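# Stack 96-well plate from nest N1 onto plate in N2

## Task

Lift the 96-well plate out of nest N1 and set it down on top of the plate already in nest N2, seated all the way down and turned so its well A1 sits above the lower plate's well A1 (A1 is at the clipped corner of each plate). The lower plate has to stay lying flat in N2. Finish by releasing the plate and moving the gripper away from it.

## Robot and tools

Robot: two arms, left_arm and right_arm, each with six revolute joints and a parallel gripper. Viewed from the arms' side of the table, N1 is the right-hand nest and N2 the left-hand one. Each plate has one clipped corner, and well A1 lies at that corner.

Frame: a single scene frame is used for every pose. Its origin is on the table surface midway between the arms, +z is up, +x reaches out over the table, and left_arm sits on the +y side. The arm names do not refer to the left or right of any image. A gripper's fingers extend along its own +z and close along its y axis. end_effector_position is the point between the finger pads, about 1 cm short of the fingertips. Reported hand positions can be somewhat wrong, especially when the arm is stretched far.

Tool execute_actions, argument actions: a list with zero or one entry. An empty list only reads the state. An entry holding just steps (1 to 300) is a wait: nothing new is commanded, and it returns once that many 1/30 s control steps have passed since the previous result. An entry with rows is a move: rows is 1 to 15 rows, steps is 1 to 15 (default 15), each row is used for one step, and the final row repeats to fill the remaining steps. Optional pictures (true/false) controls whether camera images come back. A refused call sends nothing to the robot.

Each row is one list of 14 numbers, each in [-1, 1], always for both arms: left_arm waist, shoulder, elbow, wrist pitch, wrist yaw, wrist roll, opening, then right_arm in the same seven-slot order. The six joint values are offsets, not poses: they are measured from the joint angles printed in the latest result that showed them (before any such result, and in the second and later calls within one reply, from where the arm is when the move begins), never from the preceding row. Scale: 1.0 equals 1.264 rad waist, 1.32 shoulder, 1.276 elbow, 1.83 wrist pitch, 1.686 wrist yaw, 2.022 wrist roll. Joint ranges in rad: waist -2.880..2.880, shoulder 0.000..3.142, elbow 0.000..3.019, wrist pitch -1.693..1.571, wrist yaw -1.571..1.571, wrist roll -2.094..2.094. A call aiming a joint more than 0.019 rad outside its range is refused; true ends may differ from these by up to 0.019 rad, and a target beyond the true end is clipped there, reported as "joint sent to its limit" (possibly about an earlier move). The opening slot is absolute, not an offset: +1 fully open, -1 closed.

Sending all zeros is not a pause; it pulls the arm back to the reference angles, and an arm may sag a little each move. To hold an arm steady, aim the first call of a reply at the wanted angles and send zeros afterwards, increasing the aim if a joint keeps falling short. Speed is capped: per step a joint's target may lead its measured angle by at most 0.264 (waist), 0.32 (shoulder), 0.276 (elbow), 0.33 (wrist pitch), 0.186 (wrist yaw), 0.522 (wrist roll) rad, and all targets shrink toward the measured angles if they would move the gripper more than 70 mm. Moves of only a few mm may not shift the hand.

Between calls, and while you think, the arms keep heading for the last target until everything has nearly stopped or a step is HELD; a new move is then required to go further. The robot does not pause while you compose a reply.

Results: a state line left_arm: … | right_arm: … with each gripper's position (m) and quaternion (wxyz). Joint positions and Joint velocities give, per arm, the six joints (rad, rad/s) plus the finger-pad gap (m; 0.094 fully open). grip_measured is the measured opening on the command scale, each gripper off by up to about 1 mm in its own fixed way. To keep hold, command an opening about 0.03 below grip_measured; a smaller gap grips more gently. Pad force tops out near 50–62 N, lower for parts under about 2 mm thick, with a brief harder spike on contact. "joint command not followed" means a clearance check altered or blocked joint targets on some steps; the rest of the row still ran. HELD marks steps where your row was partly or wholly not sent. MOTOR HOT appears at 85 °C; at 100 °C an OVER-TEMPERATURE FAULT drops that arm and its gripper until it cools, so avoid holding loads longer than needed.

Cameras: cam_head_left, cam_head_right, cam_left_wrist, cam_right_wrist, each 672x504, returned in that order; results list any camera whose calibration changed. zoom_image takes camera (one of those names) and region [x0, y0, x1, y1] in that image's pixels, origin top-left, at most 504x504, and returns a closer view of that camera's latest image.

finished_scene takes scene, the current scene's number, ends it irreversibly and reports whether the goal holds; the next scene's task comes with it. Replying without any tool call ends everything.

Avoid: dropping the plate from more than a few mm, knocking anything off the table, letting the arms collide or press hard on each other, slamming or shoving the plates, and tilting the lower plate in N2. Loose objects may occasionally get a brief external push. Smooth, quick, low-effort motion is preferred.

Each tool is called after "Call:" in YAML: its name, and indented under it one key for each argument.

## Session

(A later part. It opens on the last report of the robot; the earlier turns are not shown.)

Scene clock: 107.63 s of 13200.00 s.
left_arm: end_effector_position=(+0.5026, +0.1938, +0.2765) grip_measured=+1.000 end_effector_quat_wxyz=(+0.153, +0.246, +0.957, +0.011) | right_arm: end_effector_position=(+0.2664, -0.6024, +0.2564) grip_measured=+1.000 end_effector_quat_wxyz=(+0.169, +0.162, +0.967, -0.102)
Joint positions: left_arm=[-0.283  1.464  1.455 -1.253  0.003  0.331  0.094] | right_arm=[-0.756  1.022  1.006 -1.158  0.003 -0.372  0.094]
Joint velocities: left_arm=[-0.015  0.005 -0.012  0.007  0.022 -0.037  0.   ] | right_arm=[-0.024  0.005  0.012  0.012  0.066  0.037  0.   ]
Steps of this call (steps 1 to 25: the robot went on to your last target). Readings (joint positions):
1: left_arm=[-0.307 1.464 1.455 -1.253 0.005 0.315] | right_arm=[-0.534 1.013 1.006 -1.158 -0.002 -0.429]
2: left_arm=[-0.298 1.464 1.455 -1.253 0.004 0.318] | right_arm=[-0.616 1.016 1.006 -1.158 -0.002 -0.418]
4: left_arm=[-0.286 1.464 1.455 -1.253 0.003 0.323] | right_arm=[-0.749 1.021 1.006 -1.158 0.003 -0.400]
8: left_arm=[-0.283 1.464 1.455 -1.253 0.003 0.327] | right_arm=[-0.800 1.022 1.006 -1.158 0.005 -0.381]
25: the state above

Call:
execute_actions:
  actions:
    - {"rows":[[-0.646,0.334,0.086,0.048,0,0.186,1,0,0,0,0,0,0,1]],"steps":15}
  pictures: false

Call:
execute_actions:
  actions:
    - {"steps":45}

Scene clock: 112.97 s of 13200.00 s.
left_arm: end_effector_position=(+0.4632, -0.0140, +0.0950) grip_measured=+1.000 end_effector_quat_wxyz=(+0.002, +0.537, +0.844, -0.000) | right_arm: end_effector_position=(+0.2664, -0.6024, +0.2564) grip_measured=+1.000 end_effector_quat_wxyz=(+0.169, +0.162, +0.967, -0.102)
Joint positions: left_arm=[-0.682  1.839  1.472 -1.2    0.     0.563  0.094] | right_arm=[-0.756  1.022  1.006 -1.158  0.003 -0.372  0.094]
Joint velocities: left_arm=[-1.109  0.62   0.022  0.081  0.007  0.271  0.   ] | right_arm=[ 0.005 -0.005 -0.007 -0.002 -0.022 -0.022  0.   ]
Steps of this call (steps 1 to 15: the robot went on to your last target; steps 16 to 90: nothing new was sent; then 1.83 s passed at rest; steps 91 to 105: all 15 steps of this action). Readings (joint positions):
91: left_arm=[-0.289 1.471 1.456 -1.252 0.001 0.351] | right_arm=[-0.756 1.022 1.006 -1.158 0.003 -0.372]
92: left_arm=[-0.299 1.483 1.462 -1.249 0.000 0.373] | right_arm=[-0.756 1.022 1.006 -1.158 0.003 -0.372]
94: left_arm=[-0.340 1.523 1.471 -1.239 0.000 0.412] | right_arm=[-0.756 1.022 1.006 -1.158 0.003 -0.372]
98: left_arm=[-0.447 1.637 1.472 -1.223 0.000 0.474] | right_arm=[-0.756 1.022 1.006 -1.158 0.003 -0.372]
105: the state above

Scene clock: 114.47 s of 13200.00 s.
left_arm: end_effector_position=(+0.3198, -0.1934, +0.0789) grip_measured=+1.000 end_effector_quat_wxyz=(+0.008, +0.742, +0.670, -0.003) | right_arm: end_effector_position=(+0.2664, -0.6024, +0.2564) grip_measured=+1.000 end_effector_quat_wxyz=(+0.169, +0.162, +0.967, -0.102)
Joint positions: left_arm=[-1.094  1.906  1.527 -1.176  0.004  0.692  0.094] | right_arm=[-0.756  1.022  1.006 -1.158  0.003 -0.372  0.094]
Joint velocities: left_arm=[-0.015  0.005  0.002 -0.002 -0.081  0.066  0.   ] | right_arm=[-0.015 -0.005 -0.007 -0.002 -0.081  0.022  0.   ]
Steps of this call (steps 1 to 45: the robot went on to your last target). Readings (joint positions):
1: left_arm=[-0.721 1.858 1.472 -1.197 0.000 0.573] | right_arm=[-0.756 1.022 1.006 -1.158 0.003 -0.372]
2: left_arm=[-0.760 1.874 1.472 -1.196 0.000 0.582] | right_arm=[-0.756 1.022 1.006 -1.158 0.003 -0.372]
4: left_arm=[-0.843 1.895 1.472 -1.193 0.000 0.598] | right_arm=[-0.756 1.022 1.006 -1.158 0.003 -0.372]
8: left_arm=[-1.012 1.906 1.476 -1.187 0.000 0.632] | right_arm=[-0.756 1.022 1.006 -1.158 0.003 -0.372]
45: the state above
All arms were judged still, so your last target was given up. Only a new action makes them travel on or press farther. Fingers that are still opening or closing keep moving.
camera_calibration (this result's frames):
cam_left_wrist: T_world_to_cam=[[-0.994368, 0.104822, -0.0156344, 0.339773], [0.0771467, 0.817053, 0.571378, 0.0922502], [0.0726672, 0.566953, -0.820538, 0.273968], [0, 0, 0, 1]] pos_world=[0.310835, -0.266316, 0.177404]
cam_right_wrist: T_world_to_cam=[[-0.334772, -0.931696, 0.140959, -0.505037], [-0.899526, 0.360538, 0.246709, 0.396726], [-0.280679, -0.0442051, -0.958783, 0.416498], [0, 0, 0, 1]] pos_world=[0.304695, -0.595165, 0.372645]

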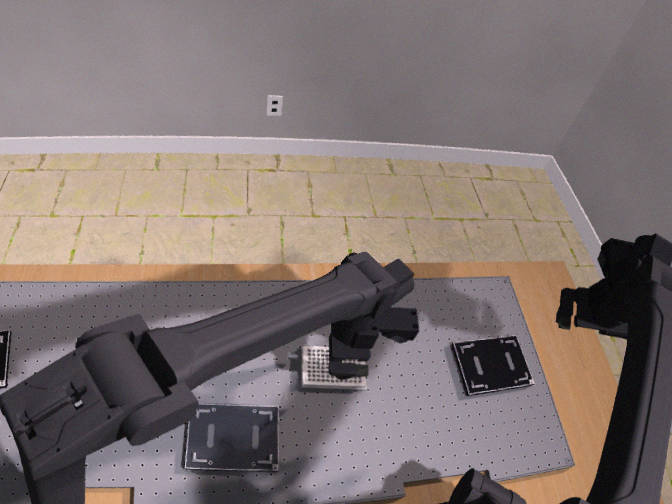

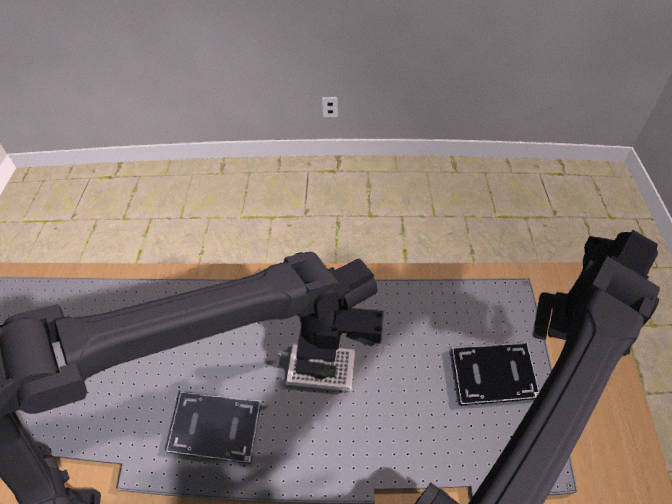

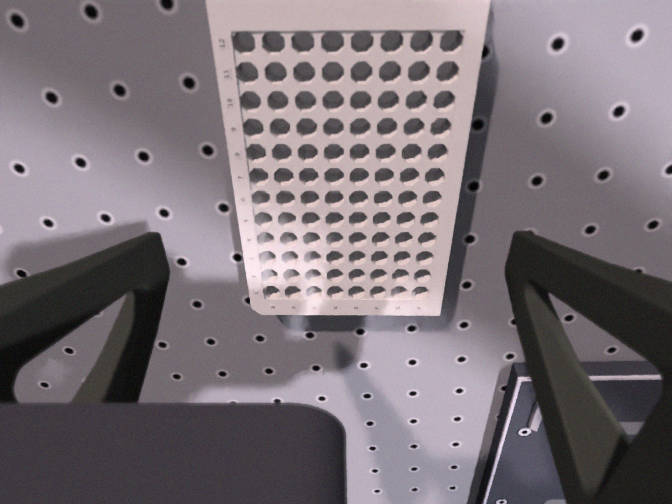

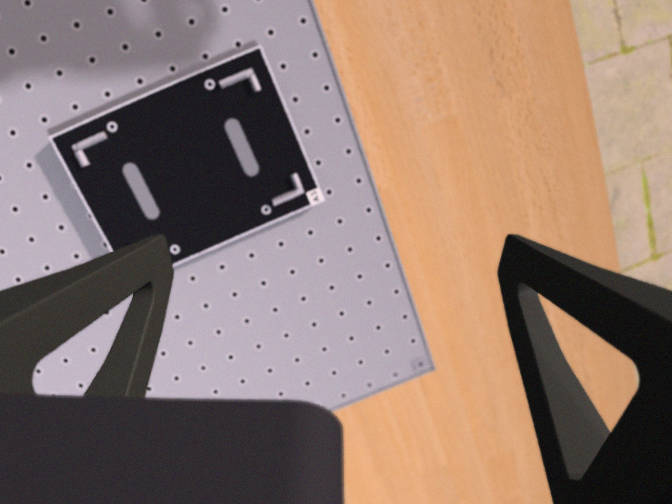

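Call:
execute_actions:
  actions: []

Scene clock: 132.67 s of 13200.00 s.
left_arm: end_effector_position=(+0.3198, -0.1934, +0.0789) grip_measured=+1.000 end_effector_quat_wxyz=(+0.008, +0.742, +0.670, -0.003) | right_arm: end_effector_position=(+0.2664, -0.6024, +0.2564) grip_measured=+1.000 end_effector_quat_wxyz=(+0.169, +0.162, +0.967, -0.102)
Joint positions: left_arm=[-1.094  1.906  1.527 -1.176  0.004  0.692  0.094] | right_arm=[-0.756  1.022  1.006 -1.158  0.003 -0.372  0.094]
Joint velocities: left_arm=[-0.015 -0.015 -0.007  0.002  0.022 -0.081  0.   ] | right_arm=[-0.005  0.005  0.002 -0.012 -0.11  -0.066  0.   ]
Steps of this call (steps 1 to 90: nothing new was sent; then 15.20 s passed at rest). Readings (joint positions):
1: left_arm=[-1.094 1.906 1.527 -1.176 0.004 0.692] | right_arm=[-0.756 1.022 1.006 -1.158 0.003 -0.372]
2: left_arm=[-1.094 1.906 1.527 -1.176 0.004 0.692] | right_arm=[-0.756 1.022 1.006 -1.158 0.003 -0.372]
4: left_arm=[-1.094 1.906 1.527 -1.176 0.004 0.692] | right_arm=[-0.756 1.022 1.006 -1.158 0.003 -0.372]
8: left_arm=[-1.094 1.906 1.527 -1.176 0.004 0.692] | right_arm=[-0.756 1.022 1.006 -1.158 0.003 -0.372]
90: the state above
camera_calibration (this result's frames):
cam_left_wrist: T_world_to_cam=[[-0.994368, 0.104822, -0.0156344, 0.339773], [0.0771467, 0.817053, 0.571378, 0.0922502], [0.0726672, 0.566953, -0.820538, 0.273968], [0, 0, 0, 1]] pos_world=[0.310835, -0.266316, 0.177404]
cam_right_wrist: T_world_to_cam=[[-0.334772, -0.931696, 0.140959, -0.505037], [-0.899526, 0.360538, 0.246709, 0.396726], [-0.280679, -0.0442051, -0.958783, 0.416498], [0, 0, 0, 1]] pos_world=[0.304695, -0.595165, 0.372645]

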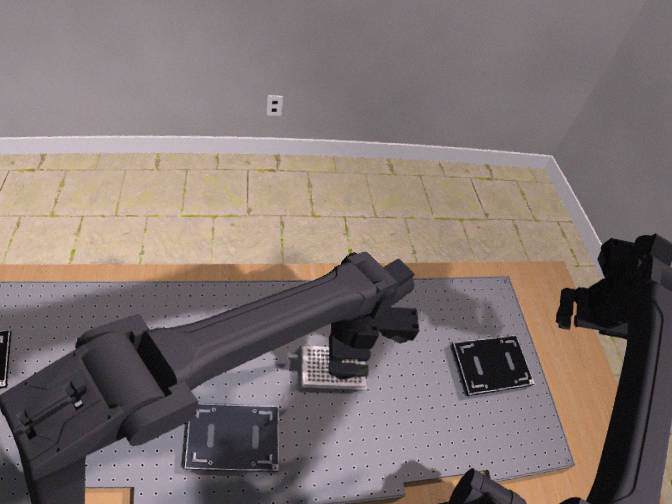

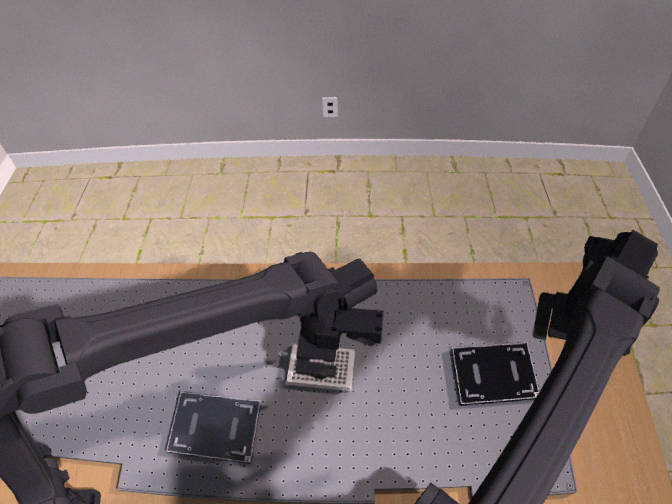

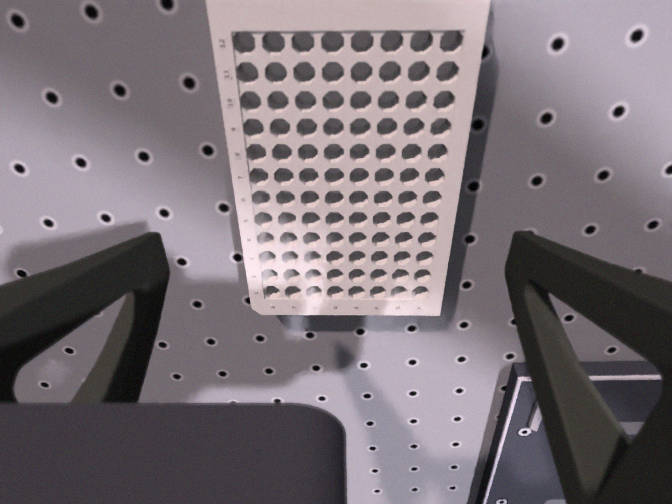

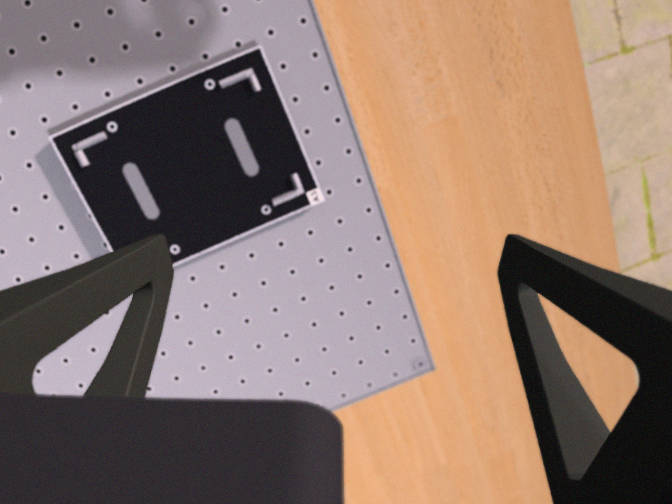

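Call:
execute_actions:
  actions:
    - {"rows":[[0,0.02,-0.02,0.02,0,0,1,0,0,0,0,0,0,1],[0,0.03,-0.035,0.03,0,0,1,0,0,0,0,0,0,1],[0,0.039,-0.044,0.042,0,0,1,0,0,0,0,0,0,1]]}

Call:
execute_actions:
  actions:
    - {"steps":10}

Scene clock: 147.53 s of 13200.00 s.
left_arm: end_effector_position=(+0.3131, -0.1834, +0.0335) grip_measured=+1.000 end_effector_quat_wxyz=(-0.013, +0.742, +0.670, -0.000) | right_arm: end_effector_position=(+0.2664, -0.6024, +0.2564) grip_measured=+1.000 end_effector_quat_wxyz=(+0.169, +0.162, +0.967, -0.102)
Joint positions: left_arm=[-1.094  1.952  1.469 -1.114  0.004  0.692  0.094] | right_arm=[-0.756  1.022  1.006 -1.158  0.003 -0.372  0.094]
Joint velocities: left_arm=[ 0.005 -0.005  0.002  0.027 -0.007 -0.081  0.   ] | right_arm=[-0.005 -0.005 -0.007  0.002 -0.007 -0.066  0.   ]
Steps of this call (steps 1 to 90: nothing new was sent; then 11.37 s passed at rest; steps 91 to 105: all 15 steps of this action). Readings (joint positions):
91: left_arm=[-1.094 1.906 1.524 -1.170 0.004 0.692] | right_arm=[-0.756 1.022 1.006 -1.158 0.003 -0.372]
92: left_arm=[-1.094 1.906 1.517 -1.159 0.004 0.692] | right_arm=[-0.756 1.022 1.006 -1.158 0.003 -0.372]
94: left_arm=[-1.094 1.909 1.497 -1.130 0.004 0.692] | right_arm=[-0.756 1.022 1.006 -1.158 0.003 -0.372]
98: left_arm=[-1.094 1.936 1.474 -1.117 0.004 0.692] | right_arm=[-0.756 1.022 1.006 -1.158 0.003 -0.372]
105: the state above
camera_calibration (this result's frames):
cam_left_wrist: T_world_to_cam=[[-0.994412, 0.104888, 0.0119425, 0.330457], [0.0911548, 0.796089, 0.598275, 0.101386], [0.0532449, 0.596021, -0.801201, 0.242286], [0, 0, 0, 1]] pos_world=[0.306468, -0.259781, 0.129517]
cam_right_wrist: T_world_to_cam=[[-0.334772, -0.931696, 0.140959, -0.505037], [-0.899526, 0.360538, 0.246709, 0.396726], [-0.280679, -0.0442051, -0.958783, 0.416498], [0, 0, 0, 1]] pos_world=[0.304695, -0.595165, 0.372645]

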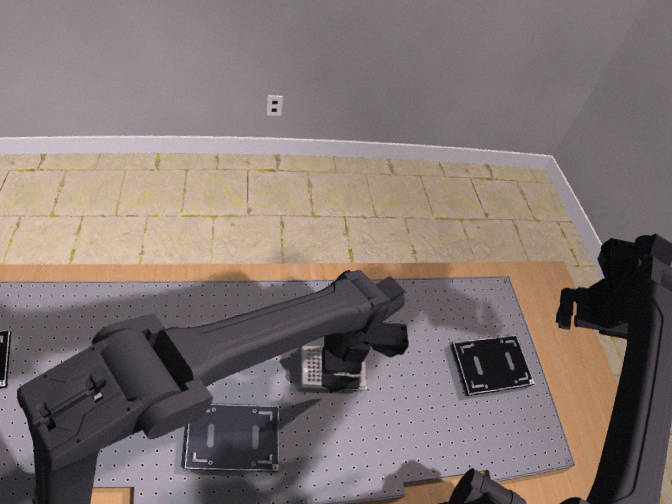

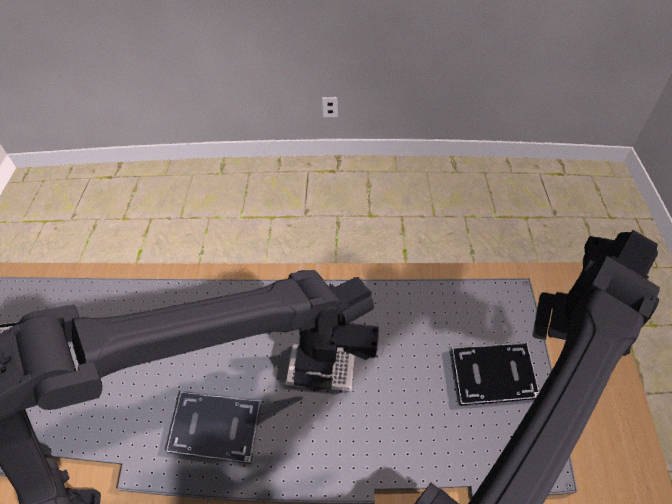

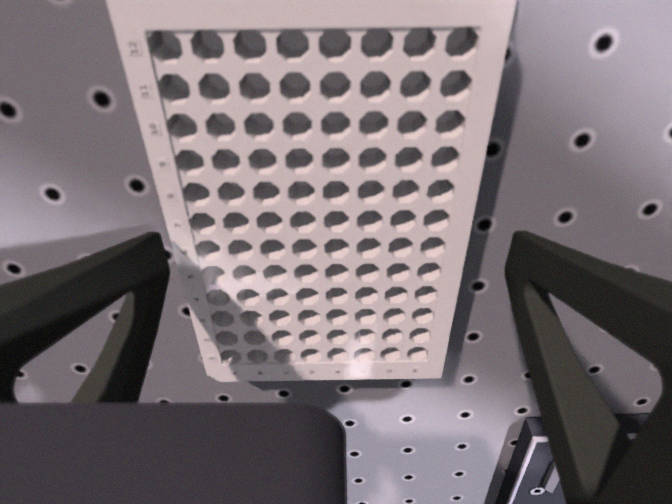

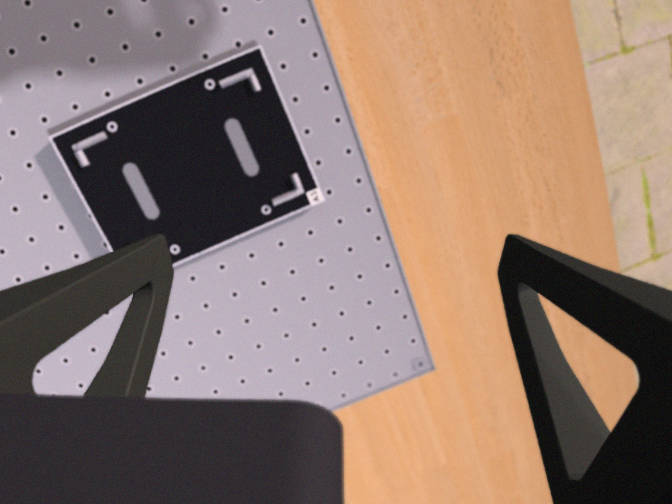

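Scene clock: 147.87 s of 13200.00 s.
left_arm: end_effector_position=(+0.3132, -0.1835, +0.0335) grip_measured=+1.000 end_effector_quat_wxyz=(-0.013, +0.742, +0.670, -0.000) | right_arm: end_effector_position=(+0.2664, -0.6024, +0.2564) grip_measured=+1.000 end_effector_quat_wxyz=(+0.169, +0.162, +0.967, -0.102)
Joint positions: left_arm=[-1.094  1.952  1.469 -1.113  0.004  0.692  0.094] | right_arm=[-0.756  1.022  1.006 -1.158  0.003 -0.372  0.094]
Joint velocities: left_arm=[ 0.005  0.005 -0.017 -0.022 -0.022  0.022  0.   ] | right_arm=[ 0.005 -0.005  0.002  0.012 -0.037 -0.037  0.   ]
Steps of this call (steps 1 to 10: the robot went on to your last target). Readings (joint positions):
1: left_arm=[-1.094 1.952 1.469 -1.113 0.004 0.692] | right_arm=[-0.756 1.022 1.006 -1.158 0.003 -0.372]
2: left_arm=[-1.094 1.952 1.469 -1.113 0.004 0.692] | right_arm=[-0.756 1.022 1.006 -1.158 0.003 -0.372]
4: left_arm=[-1.094 1.952 1.469 -1.113 0.004 0.692] | right_arm=[-0.756 1.022 1.006 -1.158 0.003 -0.372]
8: left_arm=[-1.094 1.952 1.469 -1.113 0.004 0.692] | right_arm=[-0.756 1.022 1.006 -1.158 0.003 -0.372]
10: the state above
camera_calibration (this result's frames):
cam_left_wrist: T_world_to_cam=[[-0.994417, 0.104896, 0.0114544, 0.330596], [0.0909013, 0.796468, 0.597809, 0.101668], [0.0535846, 0.595513, -0.801557, 0.242182], [0, 0, 0, 1]] pos_world=[0.306531, -0.259876, 0.129557]
cam_right_wrist: T_world_to_cam=[[-0.334772, -0.931696, 0.140959, -0.505037], [-0.899526, 0.360538, 0.246709, 0.396726], [-0.280679, -0.0442051, -0.958783, 0.416498], [0, 0, 0, 1]] pos_world=[0.304695, -0.595165, 0.372645]

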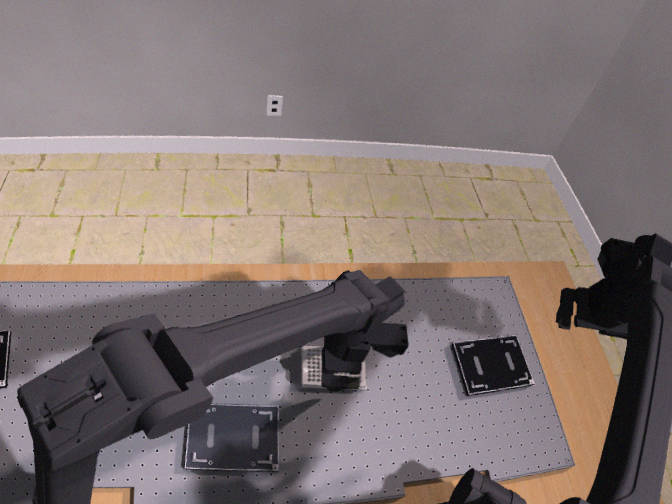

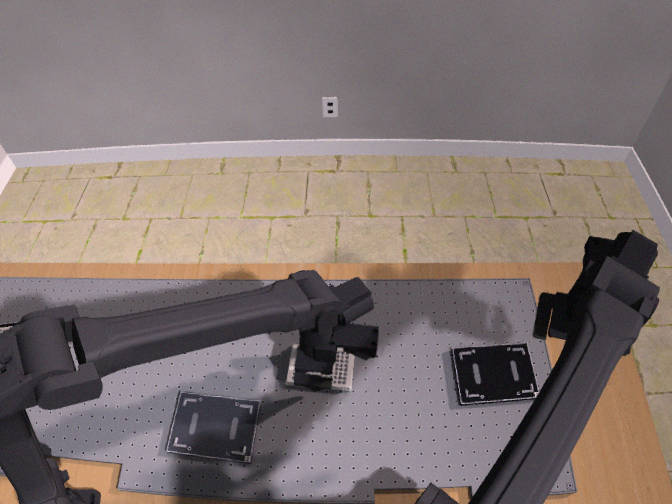

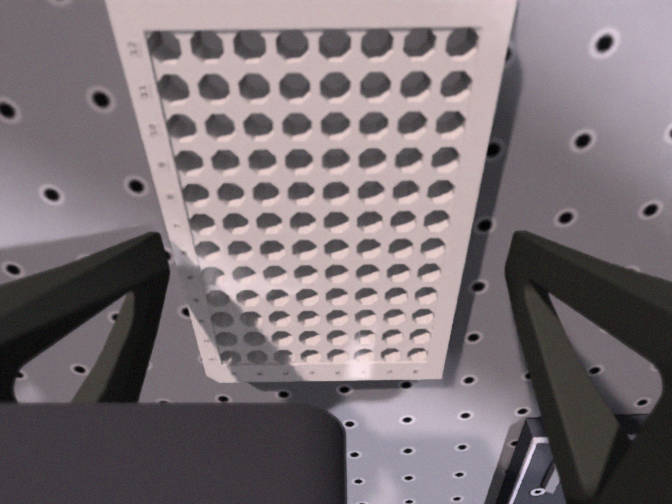

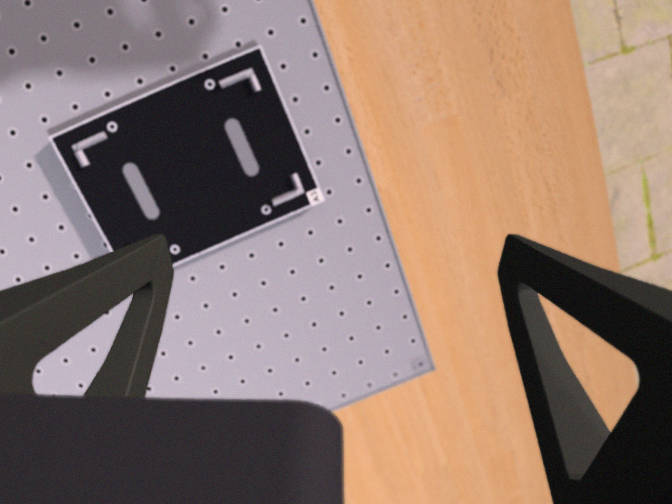

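Call:
execute_actions:
  actions:
    - {"rows":[[0,0,0,0.023,0,0,1,0,0,0,0,0,0,1]],"steps":12}

Scene clock: 150.63 s of 13200.00 s.
left_arm: end_effector_position=(+0.3169, -0.1890, +0.0335) grip_measured=+1.000 end_effector_quat_wxyz=(+0.000, +0.742, +0.670, -0.002) | right_arm: end_effector_position=(+0.2664, -0.6024, +0.2564) grip_measured=+1.000 end_effector_quat_wxyz=(+0.169, +0.162, +0.967, -0.102)
Joint positions: left_arm=[-1.094  1.952  1.469 -1.086  0.004  0.692  0.094] | right_arm=[-0.756  1.022  1.006 -1.158  0.003 -0.372  0.094]
Joint velocities: left_arm=[ 0.015 -0.005  0.012 -0.002  0.007  0.051  0.   ] | right_arm=[-0.015 -0.005  0.002 -0.012  0.022 -0.022  0.   ]
Steps of this call (steps 1 to 15: the robot went on to your last target; steps 16 to 71: nothing new was sent; steps 72 to 83: all 12 steps of this action). Readings (joint positions):
72: left_arm=[-1.094 1.952 1.469 -1.108 0.004 0.692] | right_arm=[-0.756 1.022 1.006 -1.158 0.003 -0.372]
73: left_arm=[-1.094 1.952 1.469 -1.101 0.004 0.692] | right_arm=[-0.756 1.022 1.006 -1.158 0.003 -0.372]
75: left_arm=[-1.094 1.952 1.469 -1.090 0.004 0.692] | right_arm=[-0.756 1.022 1.006 -1.158 0.003 -0.372]
79: left_arm=[-1.094 1.952 1.469 -1.086 0.004 0.692] | right_arm=[-0.756 1.022 1.006 -1.158 0.003 -0.372]
83: the state above
camera_calibration (this result's frames):
cam_left_wrist: T_world_to_cam=[[-0.99446, 0.104961, -0.0056293, 0.335394], [0.0821547, 0.809558, 0.581262, 0.111534], [0.0655669, 0.57758, -0.813697, 0.238389], [0, 0, 0, 1]] pos_world=[0.308742, -0.263185, 0.131033]
cam_right_wrist: T_world_to_cam=[[-0.334772, -0.931696, 0.140959, -0.505037], [-0.899526, 0.360538, 0.246709, 0.396726], [-0.280679, -0.0442051, -0.958783, 0.416498], [0, 0, 0, 1]] pos_world=[0.304695, -0.595165, 0.372645]

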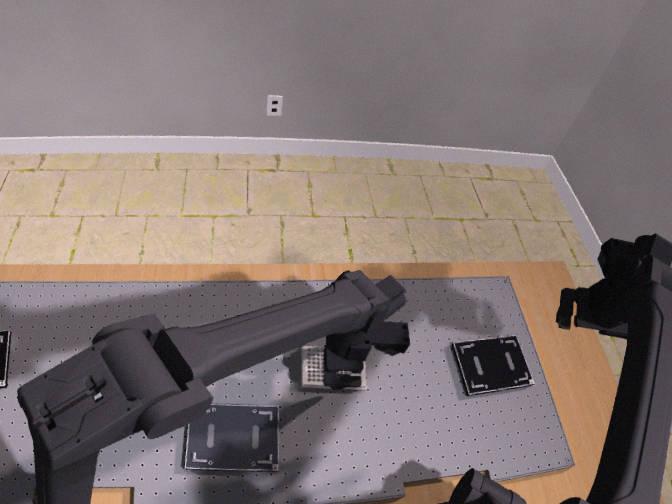

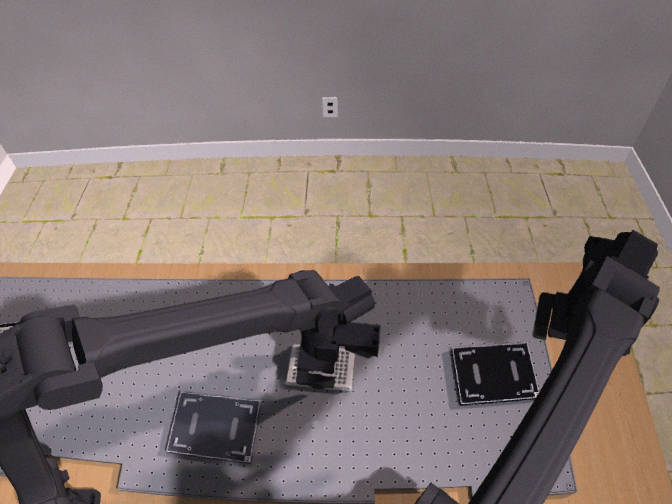

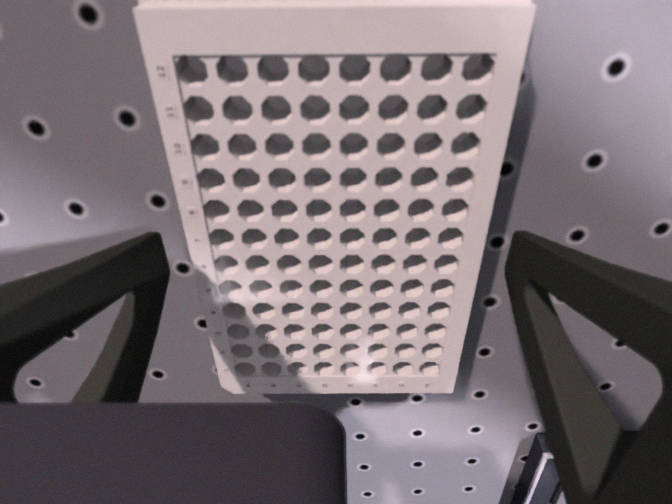

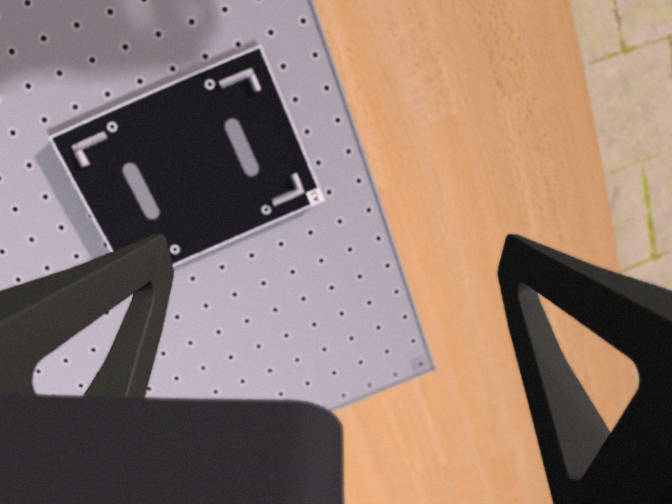

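Call:
execute_actions:
  actions:
    - {"rows":[[0,0.027,0,0.015,0,0,1,0,0,0,0,0,0,1]],"steps":15}

Scene clock: 153.70 s of 13200.00 s.
left_arm: end_effector_position=(+0.3176, -0.1901, +0.0239) grip_measured=+1.000 end_effector_quat_wxyz=(-0.002, +0.742, +0.670, -0.002) | right_arm: end_effector_position=(+0.2664, -0.6024, +0.2564) grip_measured=+1.000 end_effector_quat_wxyz=(+0.169, +0.162, +0.967, -0.102)
Joint positions: left_arm=[-1.094  1.969  1.469 -1.074  0.004  0.692  0.094] | right_arm=[-0.756  1.022  1.006 -1.158  0.003 -0.372  0.094]
Joint velocities: left_arm=[ 0.015  0.005 -0.012 -0.007 -0.022  0.051  0.   ] | right_arm=[-0.024 -0.005 -0.007 -0.012  0.037  0.022  0.   ]
Steps of this call (steps 1 to 15: the robot went on to your last target; steps 16 to 77: nothing new was sent; steps 78 to 92: all 15 steps of this action). Readings (joint positions):
78: left_arm=[-1.094 1.953 1.469 -1.084 0.004 0.692] | right_arm=[-0.756 1.022 1.006 -1.158 0.003 -0.372]
79: left_arm=[-1.094 1.954 1.469 -1.080 0.004 0.692] | right_arm=[-0.756 1.022 1.006 -1.158 0.003 -0.372]
81: left_arm=[-1.094 1.958 1.469 -1.075 0.004 0.692] | right_arm=[-0.756 1.022 1.006 -1.158 0.003 -0.372]
85: left_arm=[-1.094 1.967 1.469 -1.074 0.004 0.692] | right_arm=[-0.756 1.022 1.006 -1.158 0.003 -0.372]
92: the state above
camera_calibration (this result's frames):
cam_left_wrist: T_world_to_cam=[[-0.994472, 0.104977, -0.00245655, 0.336108], [0.0837604, 0.807155, 0.584367, 0.116856], [0.063328, 0.580931, -0.811486, 0.232507], [0, 0, 0, 1]] pos_world=[0.309738, -0.264675, 0.121215]
cam_right_wrist: T_world_to_cam=[[-0.334772, -0.931696, 0.140959, -0.505037], [-0.899526, 0.360538, 0.246709, 0.396726], [-0.280679, -0.0442051, -0.958783, 0.416498], [0, 0, 0, 1]] pos_world=[0.304695, -0.595165, 0.372645]

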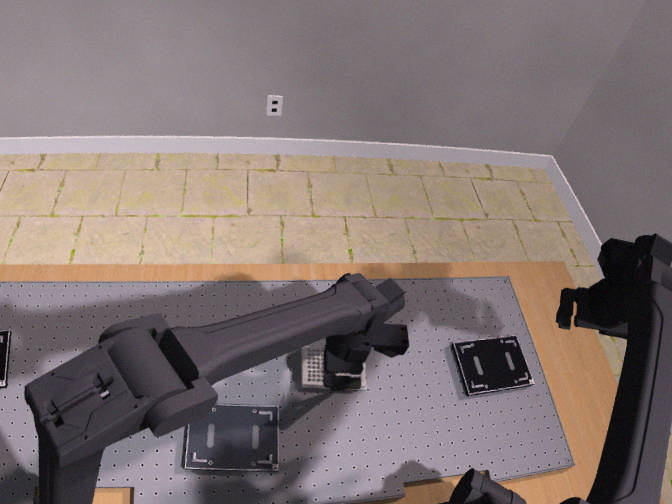

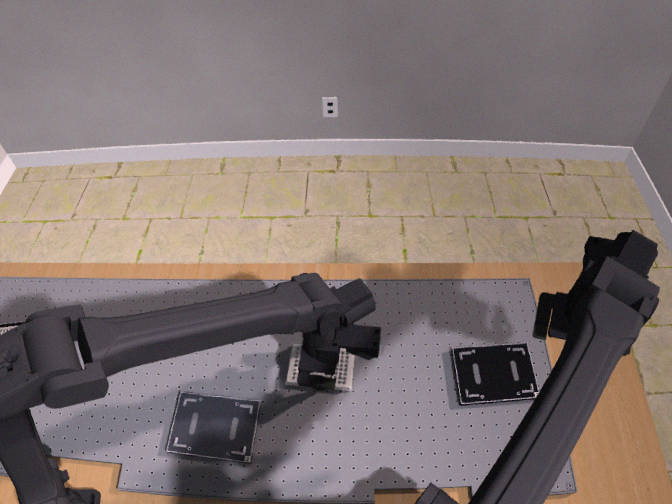

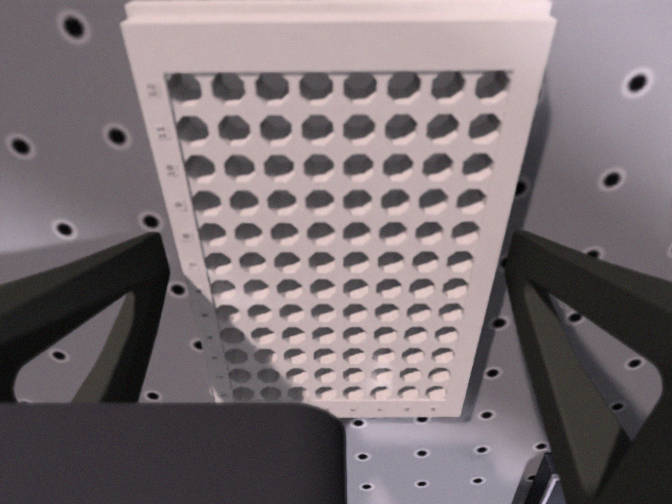

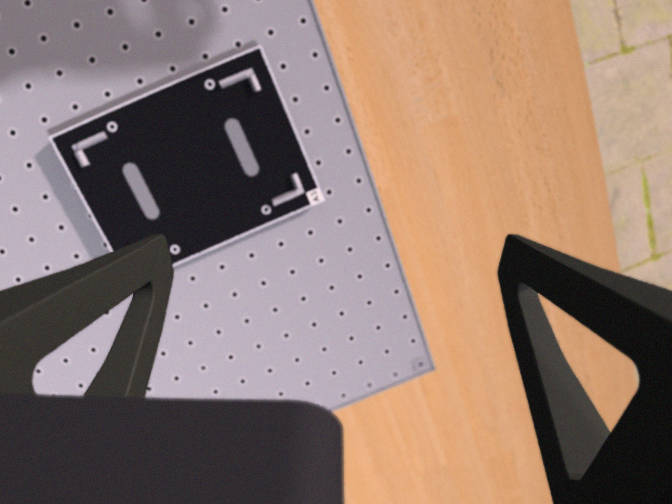

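Call:
execute_actions:
  actions:
    - {"rows":[[0,0,0,0,0,0,0.9,0,0,0,0,0,0,1],[0,0,0,0,0,0,0.85,0,0,0,0,0,0,1],[0,0,0,0,0,0,0.8,0,0,0,0,0,0,1],[0,0,0,0,0,0,0.77,0,0,0,0,0,0,1],[0,0,0,0,0,0,0.74,0,0,0,0,0,0,1],[0,0,0,0,0,0,0.72,0,0,0,0,0,0,1],[0,0,0,0,0,0,0.7,0,0,0,0,0,0,1],[0,0,0,0,0,0,0.68,0,0,0,0,0,0,1],[0,0,0,0,0,0,0.665,0,0,0,0,0,0,1]],"steps":15}

Scene clock: 160.03 s of 13200.00 s.
left_arm: end_effector_position=(+0.3176, -0.1901, +0.0239) grip_measured=+0.705 end_effector_quat_wxyz=(-0.002, +0.742, +0.670, -0.002) | right_arm: end_effector_position=(+0.2664, -0.6024, +0.2564) grip_measured=+1.000 end_effector_quat_wxyz=(+0.169, +0.162, +0.967, -0.102)
Joint positions: left_arm=[-1.094  1.969  1.469 -1.074  0.004  0.692  0.08 ] | right_arm=[-0.756  1.022  1.006 -1.158  0.003 -0.372  0.094]
Joint velocities: left_arm=[-0.005 -0.005 -0.002 -0.007 -0.037 -0.007 -0.001] | right_arm=[ 0.005 -0.015  0.002 -0.002 -0.022 -0.022  0.   ]
Steps of this call (steps 1 to 15: the robot went on to your last target; steps 16 to 90: nothing new was sent; then 2.83 s passed at rest; steps 91 to 105: all 15 steps of this action). Readings (joint positions):
91: left_arm=[-1.094 1.969 1.469 -1.074 0.004 0.692] | right_arm=[-0.756 1.022 1.006 -1.158 0.003 -0.372]
92: left_arm=[-1.094 1.969 1.469 -1.074 0.004 0.692] | right_arm=[-0.756 1.022 1.006 -1.158 0.003 -0.372]
94: left_arm=[-1.094 1.969 1.469 -1.074 0.004 0.692] | right_arm=[-0.756 1.022 1.006 -1.158 0.003 -0.372]
98: left_arm=[-1.094 1.969 1.469 -1.074 0.004 0.692] | right_arm=[-0.756 1.022 1.006 -1.158 0.003 -0.372]
105: the state above
camera_calibration (this result's frames):
cam_left_wrist: T_world_to_cam=[[-0.994472, 0.104977, -0.00245655, 0.336108], [0.0837604, 0.807155, 0.584367, 0.116856], [0.063328, 0.580931, -0.811486, 0.232507], [0, 0, 0, 1]] pos_world=[0.309738, -0.264675, 0.121215]
cam_right_wrist: T_world_to_cam=[[-0.334772, -0.931696, 0.140959, -0.505037], [-0.899526, 0.360538, 0.246709, 0.396726], [-0.280679, -0.0442051, -0.958783, 0.416498], [0, 0, 0, 1]] pos_world=[0.304695, -0.595165, 0.372645]

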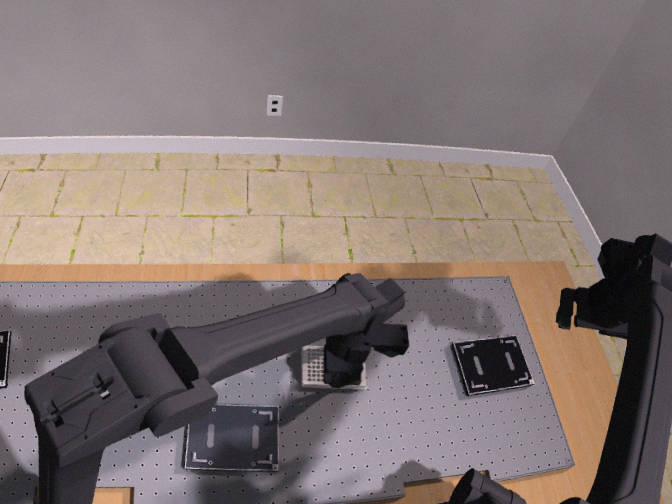

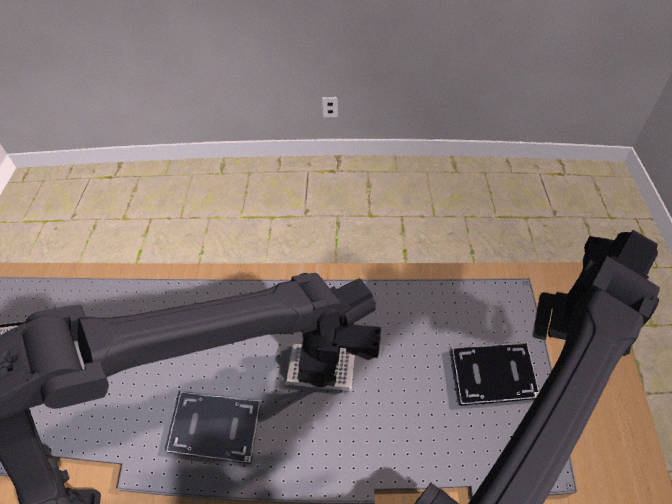

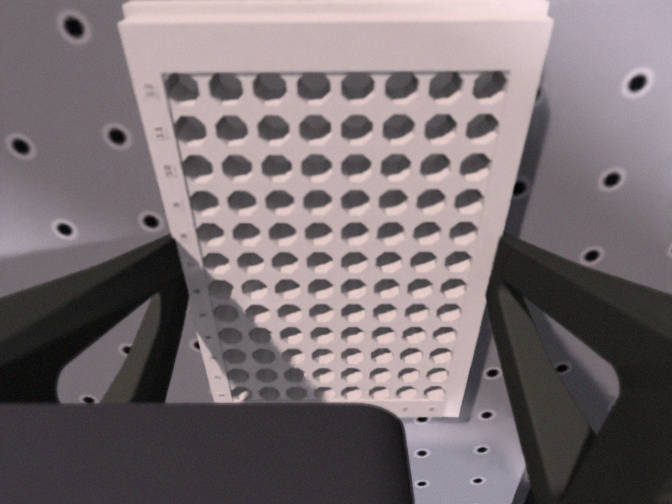

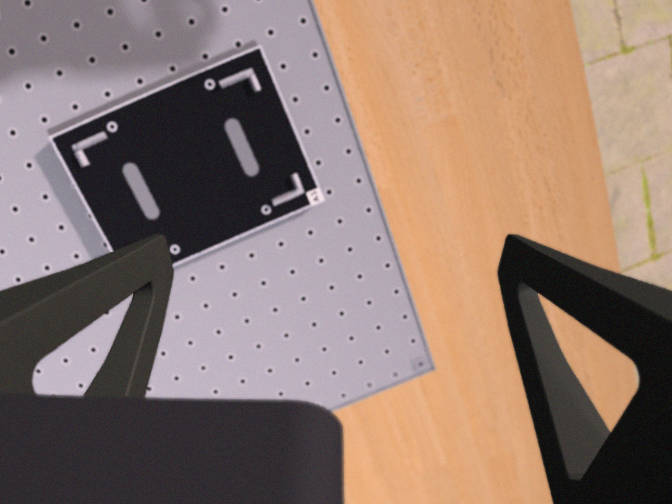

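Call:
execute_actions:
  actions:
    - {"rows":[[0,0,0,0,0,0,0.665,0,0,0,0,0,0,1],[0,0,0,0,0,0,0.665,0,0,0,0,0,0,1],[0,-0.03,0,-0.01,0,0,0.665,0,0,0,0,0,0,1],[0,-0.06,0,-0.03,0,0,0.665,0,0,0,0,0,0,1],[0,-0.09,0,-0.055,0,0,0.665,0,0,0,0,0,0,1],[0,-0.12,0,-0.08,0,0,0.665,0,0,0,0,0,0,1],[0,-0.15,0,-0.1,0,0,0.665,0,0,0,0,0,0,1],[0,-0.18,0,-0.12,0,0,0.665,0,0,0,0,0,0,1],[0,-0.21,0,-0.145,0,0,0.665,0,0,0,0,0,0,1],[0,-0.24,0,-0.165,0,0,0.665,0,0,0,0,0,0,1],[0,-0.27,0,-0.19,0,0,0.665,0,0,0,0,0,0,1],[0,-0.3,0,-0.21,0,0,0.665,0,0,0,0,0,0,1],[0,-0.33,0,-0.235,0,0,0.665,0,0,0,0,0,0,1]],"steps":15}
  pictures: false

Call:
execute_actions:
  actions:
    - {"steps":20}
  pictures: false

Call:
execute_actions:
  actions:
    - {"rows":[[0.1,0,0,0,0,-0.07,0.665,0,0,0,0,0,0,1],[0.2,0,0,0,0,-0.14,0.665,0,0,0,0,0,0,1],[1,0,0,0,0,-0.88,0.665,0,0,0,0,0,0,1]],"steps":15}
  pictures: false

Call:
execute_actions:
  actions:
    - {"steps":40}
  pictures: false

Scene clock: 187.83 s of 13200.00 s.
left_arm: end_effector_position=(+0.2769, -0.1293, +0.1723) grip_measured=+0.705 end_effector_quat_wxyz=(-0.018, +0.742, +0.670, +0.000) | right_arm: end_effector_position=(+0.2664, -0.6024, +0.2564) grip_measured=+1.000 end_effector_quat_wxyz=(+0.169, +0.162, +0.967, -0.102)
Joint positions: left_arm=[-1.094  1.673  1.456 -1.389  0.004  0.692  0.08 ] | right_arm=[-0.756  1.022  1.006 -1.158  0.003 -0.372  0.094]
Joint velocities: left_arm=[-0.015 -1.109  0.002 -0.867 -0.037 -0.007 -0.   ] | right_arm=[ 0.005 -0.005  0.007 -0.012 -0.022  0.022  0.   ]
Steps of this call (steps 1 to 15: the robot went on to your last target; steps 16 to 90: nothing new was sent; then 24.30 s passed at rest; steps 91 to 105: all 15 steps of this action). Readings (joint positions):
91: left_arm=[-1.094 1.969 1.469 -1.074 0.004 0.692] | right_arm=[-0.756 1.022 1.006 -1.158 0.003 -0.372]
92: left_arm=[-1.094 1.969 1.469 -1.074 0.004 0.692] | right_arm=[-0.756 1.022 1.006 -1.158 0.003 -0.372]
94: left_arm=[-1.094 1.964 1.469 -1.083 0.004 0.692] | right_arm=[-0.756 1.022 1.006 -1.158 0.003 -0.372]
98: left_arm=[-1.094 1.899 1.457 -1.188 0.004 0.692] | right_arm=[-0.756 1.022 1.006 -1.158 0.003 -0.372]
105: the state above

Scene clock: 188.50 s of 13200.00 s.
left_arm: end_effector_position=(+0.2566, -0.0989, +0.2368) grip_measured=+0.705 end_effector_quat_wxyz=(+0.000, +0.742, +0.670, -0.002) | right_arm: end_effector_position=(+0.2664, -0.6024, +0.2564) grip_measured=+1.000 end_effector_quat_wxyz=(+0.169, +0.162, +0.967, -0.102)
Joint positions: left_arm=[-1.094  1.531  1.456 -1.494  0.004  0.692  0.08 ] | right_arm=[-0.756  1.022  1.006 -1.158  0.003 -0.372  0.094]
Joint velocities: left_arm=[-0.005  0.005 -0.012  0.007  0.007 -0.007  0.   ] | right_arm=[-0.015  0.005 -0.002 -0.002 -0.066 -0.007  0.   ]
Steps of this call (steps 1 to 20: the robot went on to your last target). Readings (joint positions):
1: left_arm=[-1.094 1.635 1.456 -1.419 0.004 0.692] | right_arm=[-0.756 1.022 1.006 -1.158 0.003 -0.372]
2: left_arm=[-1.094 1.597 1.456 -1.446 0.004 0.692] | right_arm=[-0.756 1.022 1.006 -1.158 0.003 -0.372]
4: left_arm=[-1.094 1.532 1.456 -1.478 0.004 0.692] | right_arm=[-0.756 1.022 1.006 -1.158 0.003 -0.372]
8: left_arm=[-1.094 1.479 1.456 -1.494 0.004 0.692] | right_arm=[-0.756 1.022 1.006 -1.158 0.003 -0.372]
20: the state above

Scene clock: 189.00 s of 13200.00 s.
left_arm: end_effector_position=(+0.4386, +0.1421, +0.2368) grip_measured=+0.705 end_effector_quat_wxyz=(-0.001, +0.110, +0.994, -0.005) | right_arm: end_effector_position=(+0.2664, -0.6024, +0.2564) grip_measured=+1.000 end_effector_quat_wxyz=(+0.169, +0.162, +0.967, -0.102)
Joint positions: left_arm=[-0.416  1.531  1.456 -1.494  0.009 -0.084  0.08 ] | right_arm=[-0.756  1.022  1.006 -1.158  0.003 -0.372  0.094]
Joint velocities: left_arm=[ 1.665 -0.005 -0.007  0.002 -0.007 -1.634 -0.001] | right_arm=[-0.005 -0.005 -0.012 -0.017 -0.037  0.022  0.   ]
Steps of this call (steps 1 to 15: all 15 steps of this action). Readings (joint positions):
1: left_arm=[-1.086 1.531 1.456 -1.494 0.008 0.672] | right_arm=[-0.756 1.022 1.006 -1.158 0.003 -0.372]
2: left_arm=[-1.069 1.531 1.456 -1.494 0.010 0.644] | right_arm=[-0.756 1.022 1.006 -1.158 0.003 -0.372]
4: left_arm=[-1.004 1.531 1.456 -1.494 0.010 0.536] | right_arm=[-0.756 1.022 1.006 -1.158 0.003 -0.372]
8: left_arm=[-0.811 1.531 1.456 -1.494 0.010 0.311] | right_arm=[-0.756 1.022 1.006 -1.158 0.003 -0.372]
15: the state above

Scene clock: 190.33 s of 13200.00 s.
left_arm: end_effector_position=(+0.4433, +0.4036, +0.2368) grip_measured=+0.706 end_effector_quat_wxyz=(-0.000, -0.624, +0.782, -0.002) | right_arm: end_effector_position=(+0.2664, -0.6024, +0.2564) grip_measured=+1.000 end_effector_quat_wxyz=(+0.169, +0.162, +0.967, -0.102)
Joint positions: left_arm=[ 0.163  1.531  1.456 -1.494  0.003 -1.072  0.08 ] | right_arm=[-0.756  1.022  1.006 -1.158  0.003 -0.372  0.094]
Joint velocities: left_arm=[ 0.005 -0.005 -0.002 -0.012  0.022 -0.051 -0.001] | right_arm=[-0.005 -0.005  0.007 -0.032 -0.037 -0.007  0.   ]
Steps of this call (steps 1 to 40: the robot went on to your last target). Readings (joint positions):
1: left_arm=[-0.358 1.531 1.456 -1.494 0.009 -0.140] | right_arm=[-0.756 1.022 1.006 -1.158 0.003 -0.372]
2: left_arm=[-0.300 1.531 1.456 -1.494 0.009 -0.197] | right_arm=[-0.756 1.022 1.006 -1.158 0.003 -0.372]
4: left_arm=[-0.184 1.531 1.456 -1.494 0.008 -0.309] | right_arm=[-0.756 1.022 1.006 -1.158 0.003 -0.372]
8: left_arm=[0.049 1.531 1.456 -1.494 0.008 -0.565] | right_arm=[-0.756 1.022 1.006 -1.158 0.003 -0.372]
40: the state above


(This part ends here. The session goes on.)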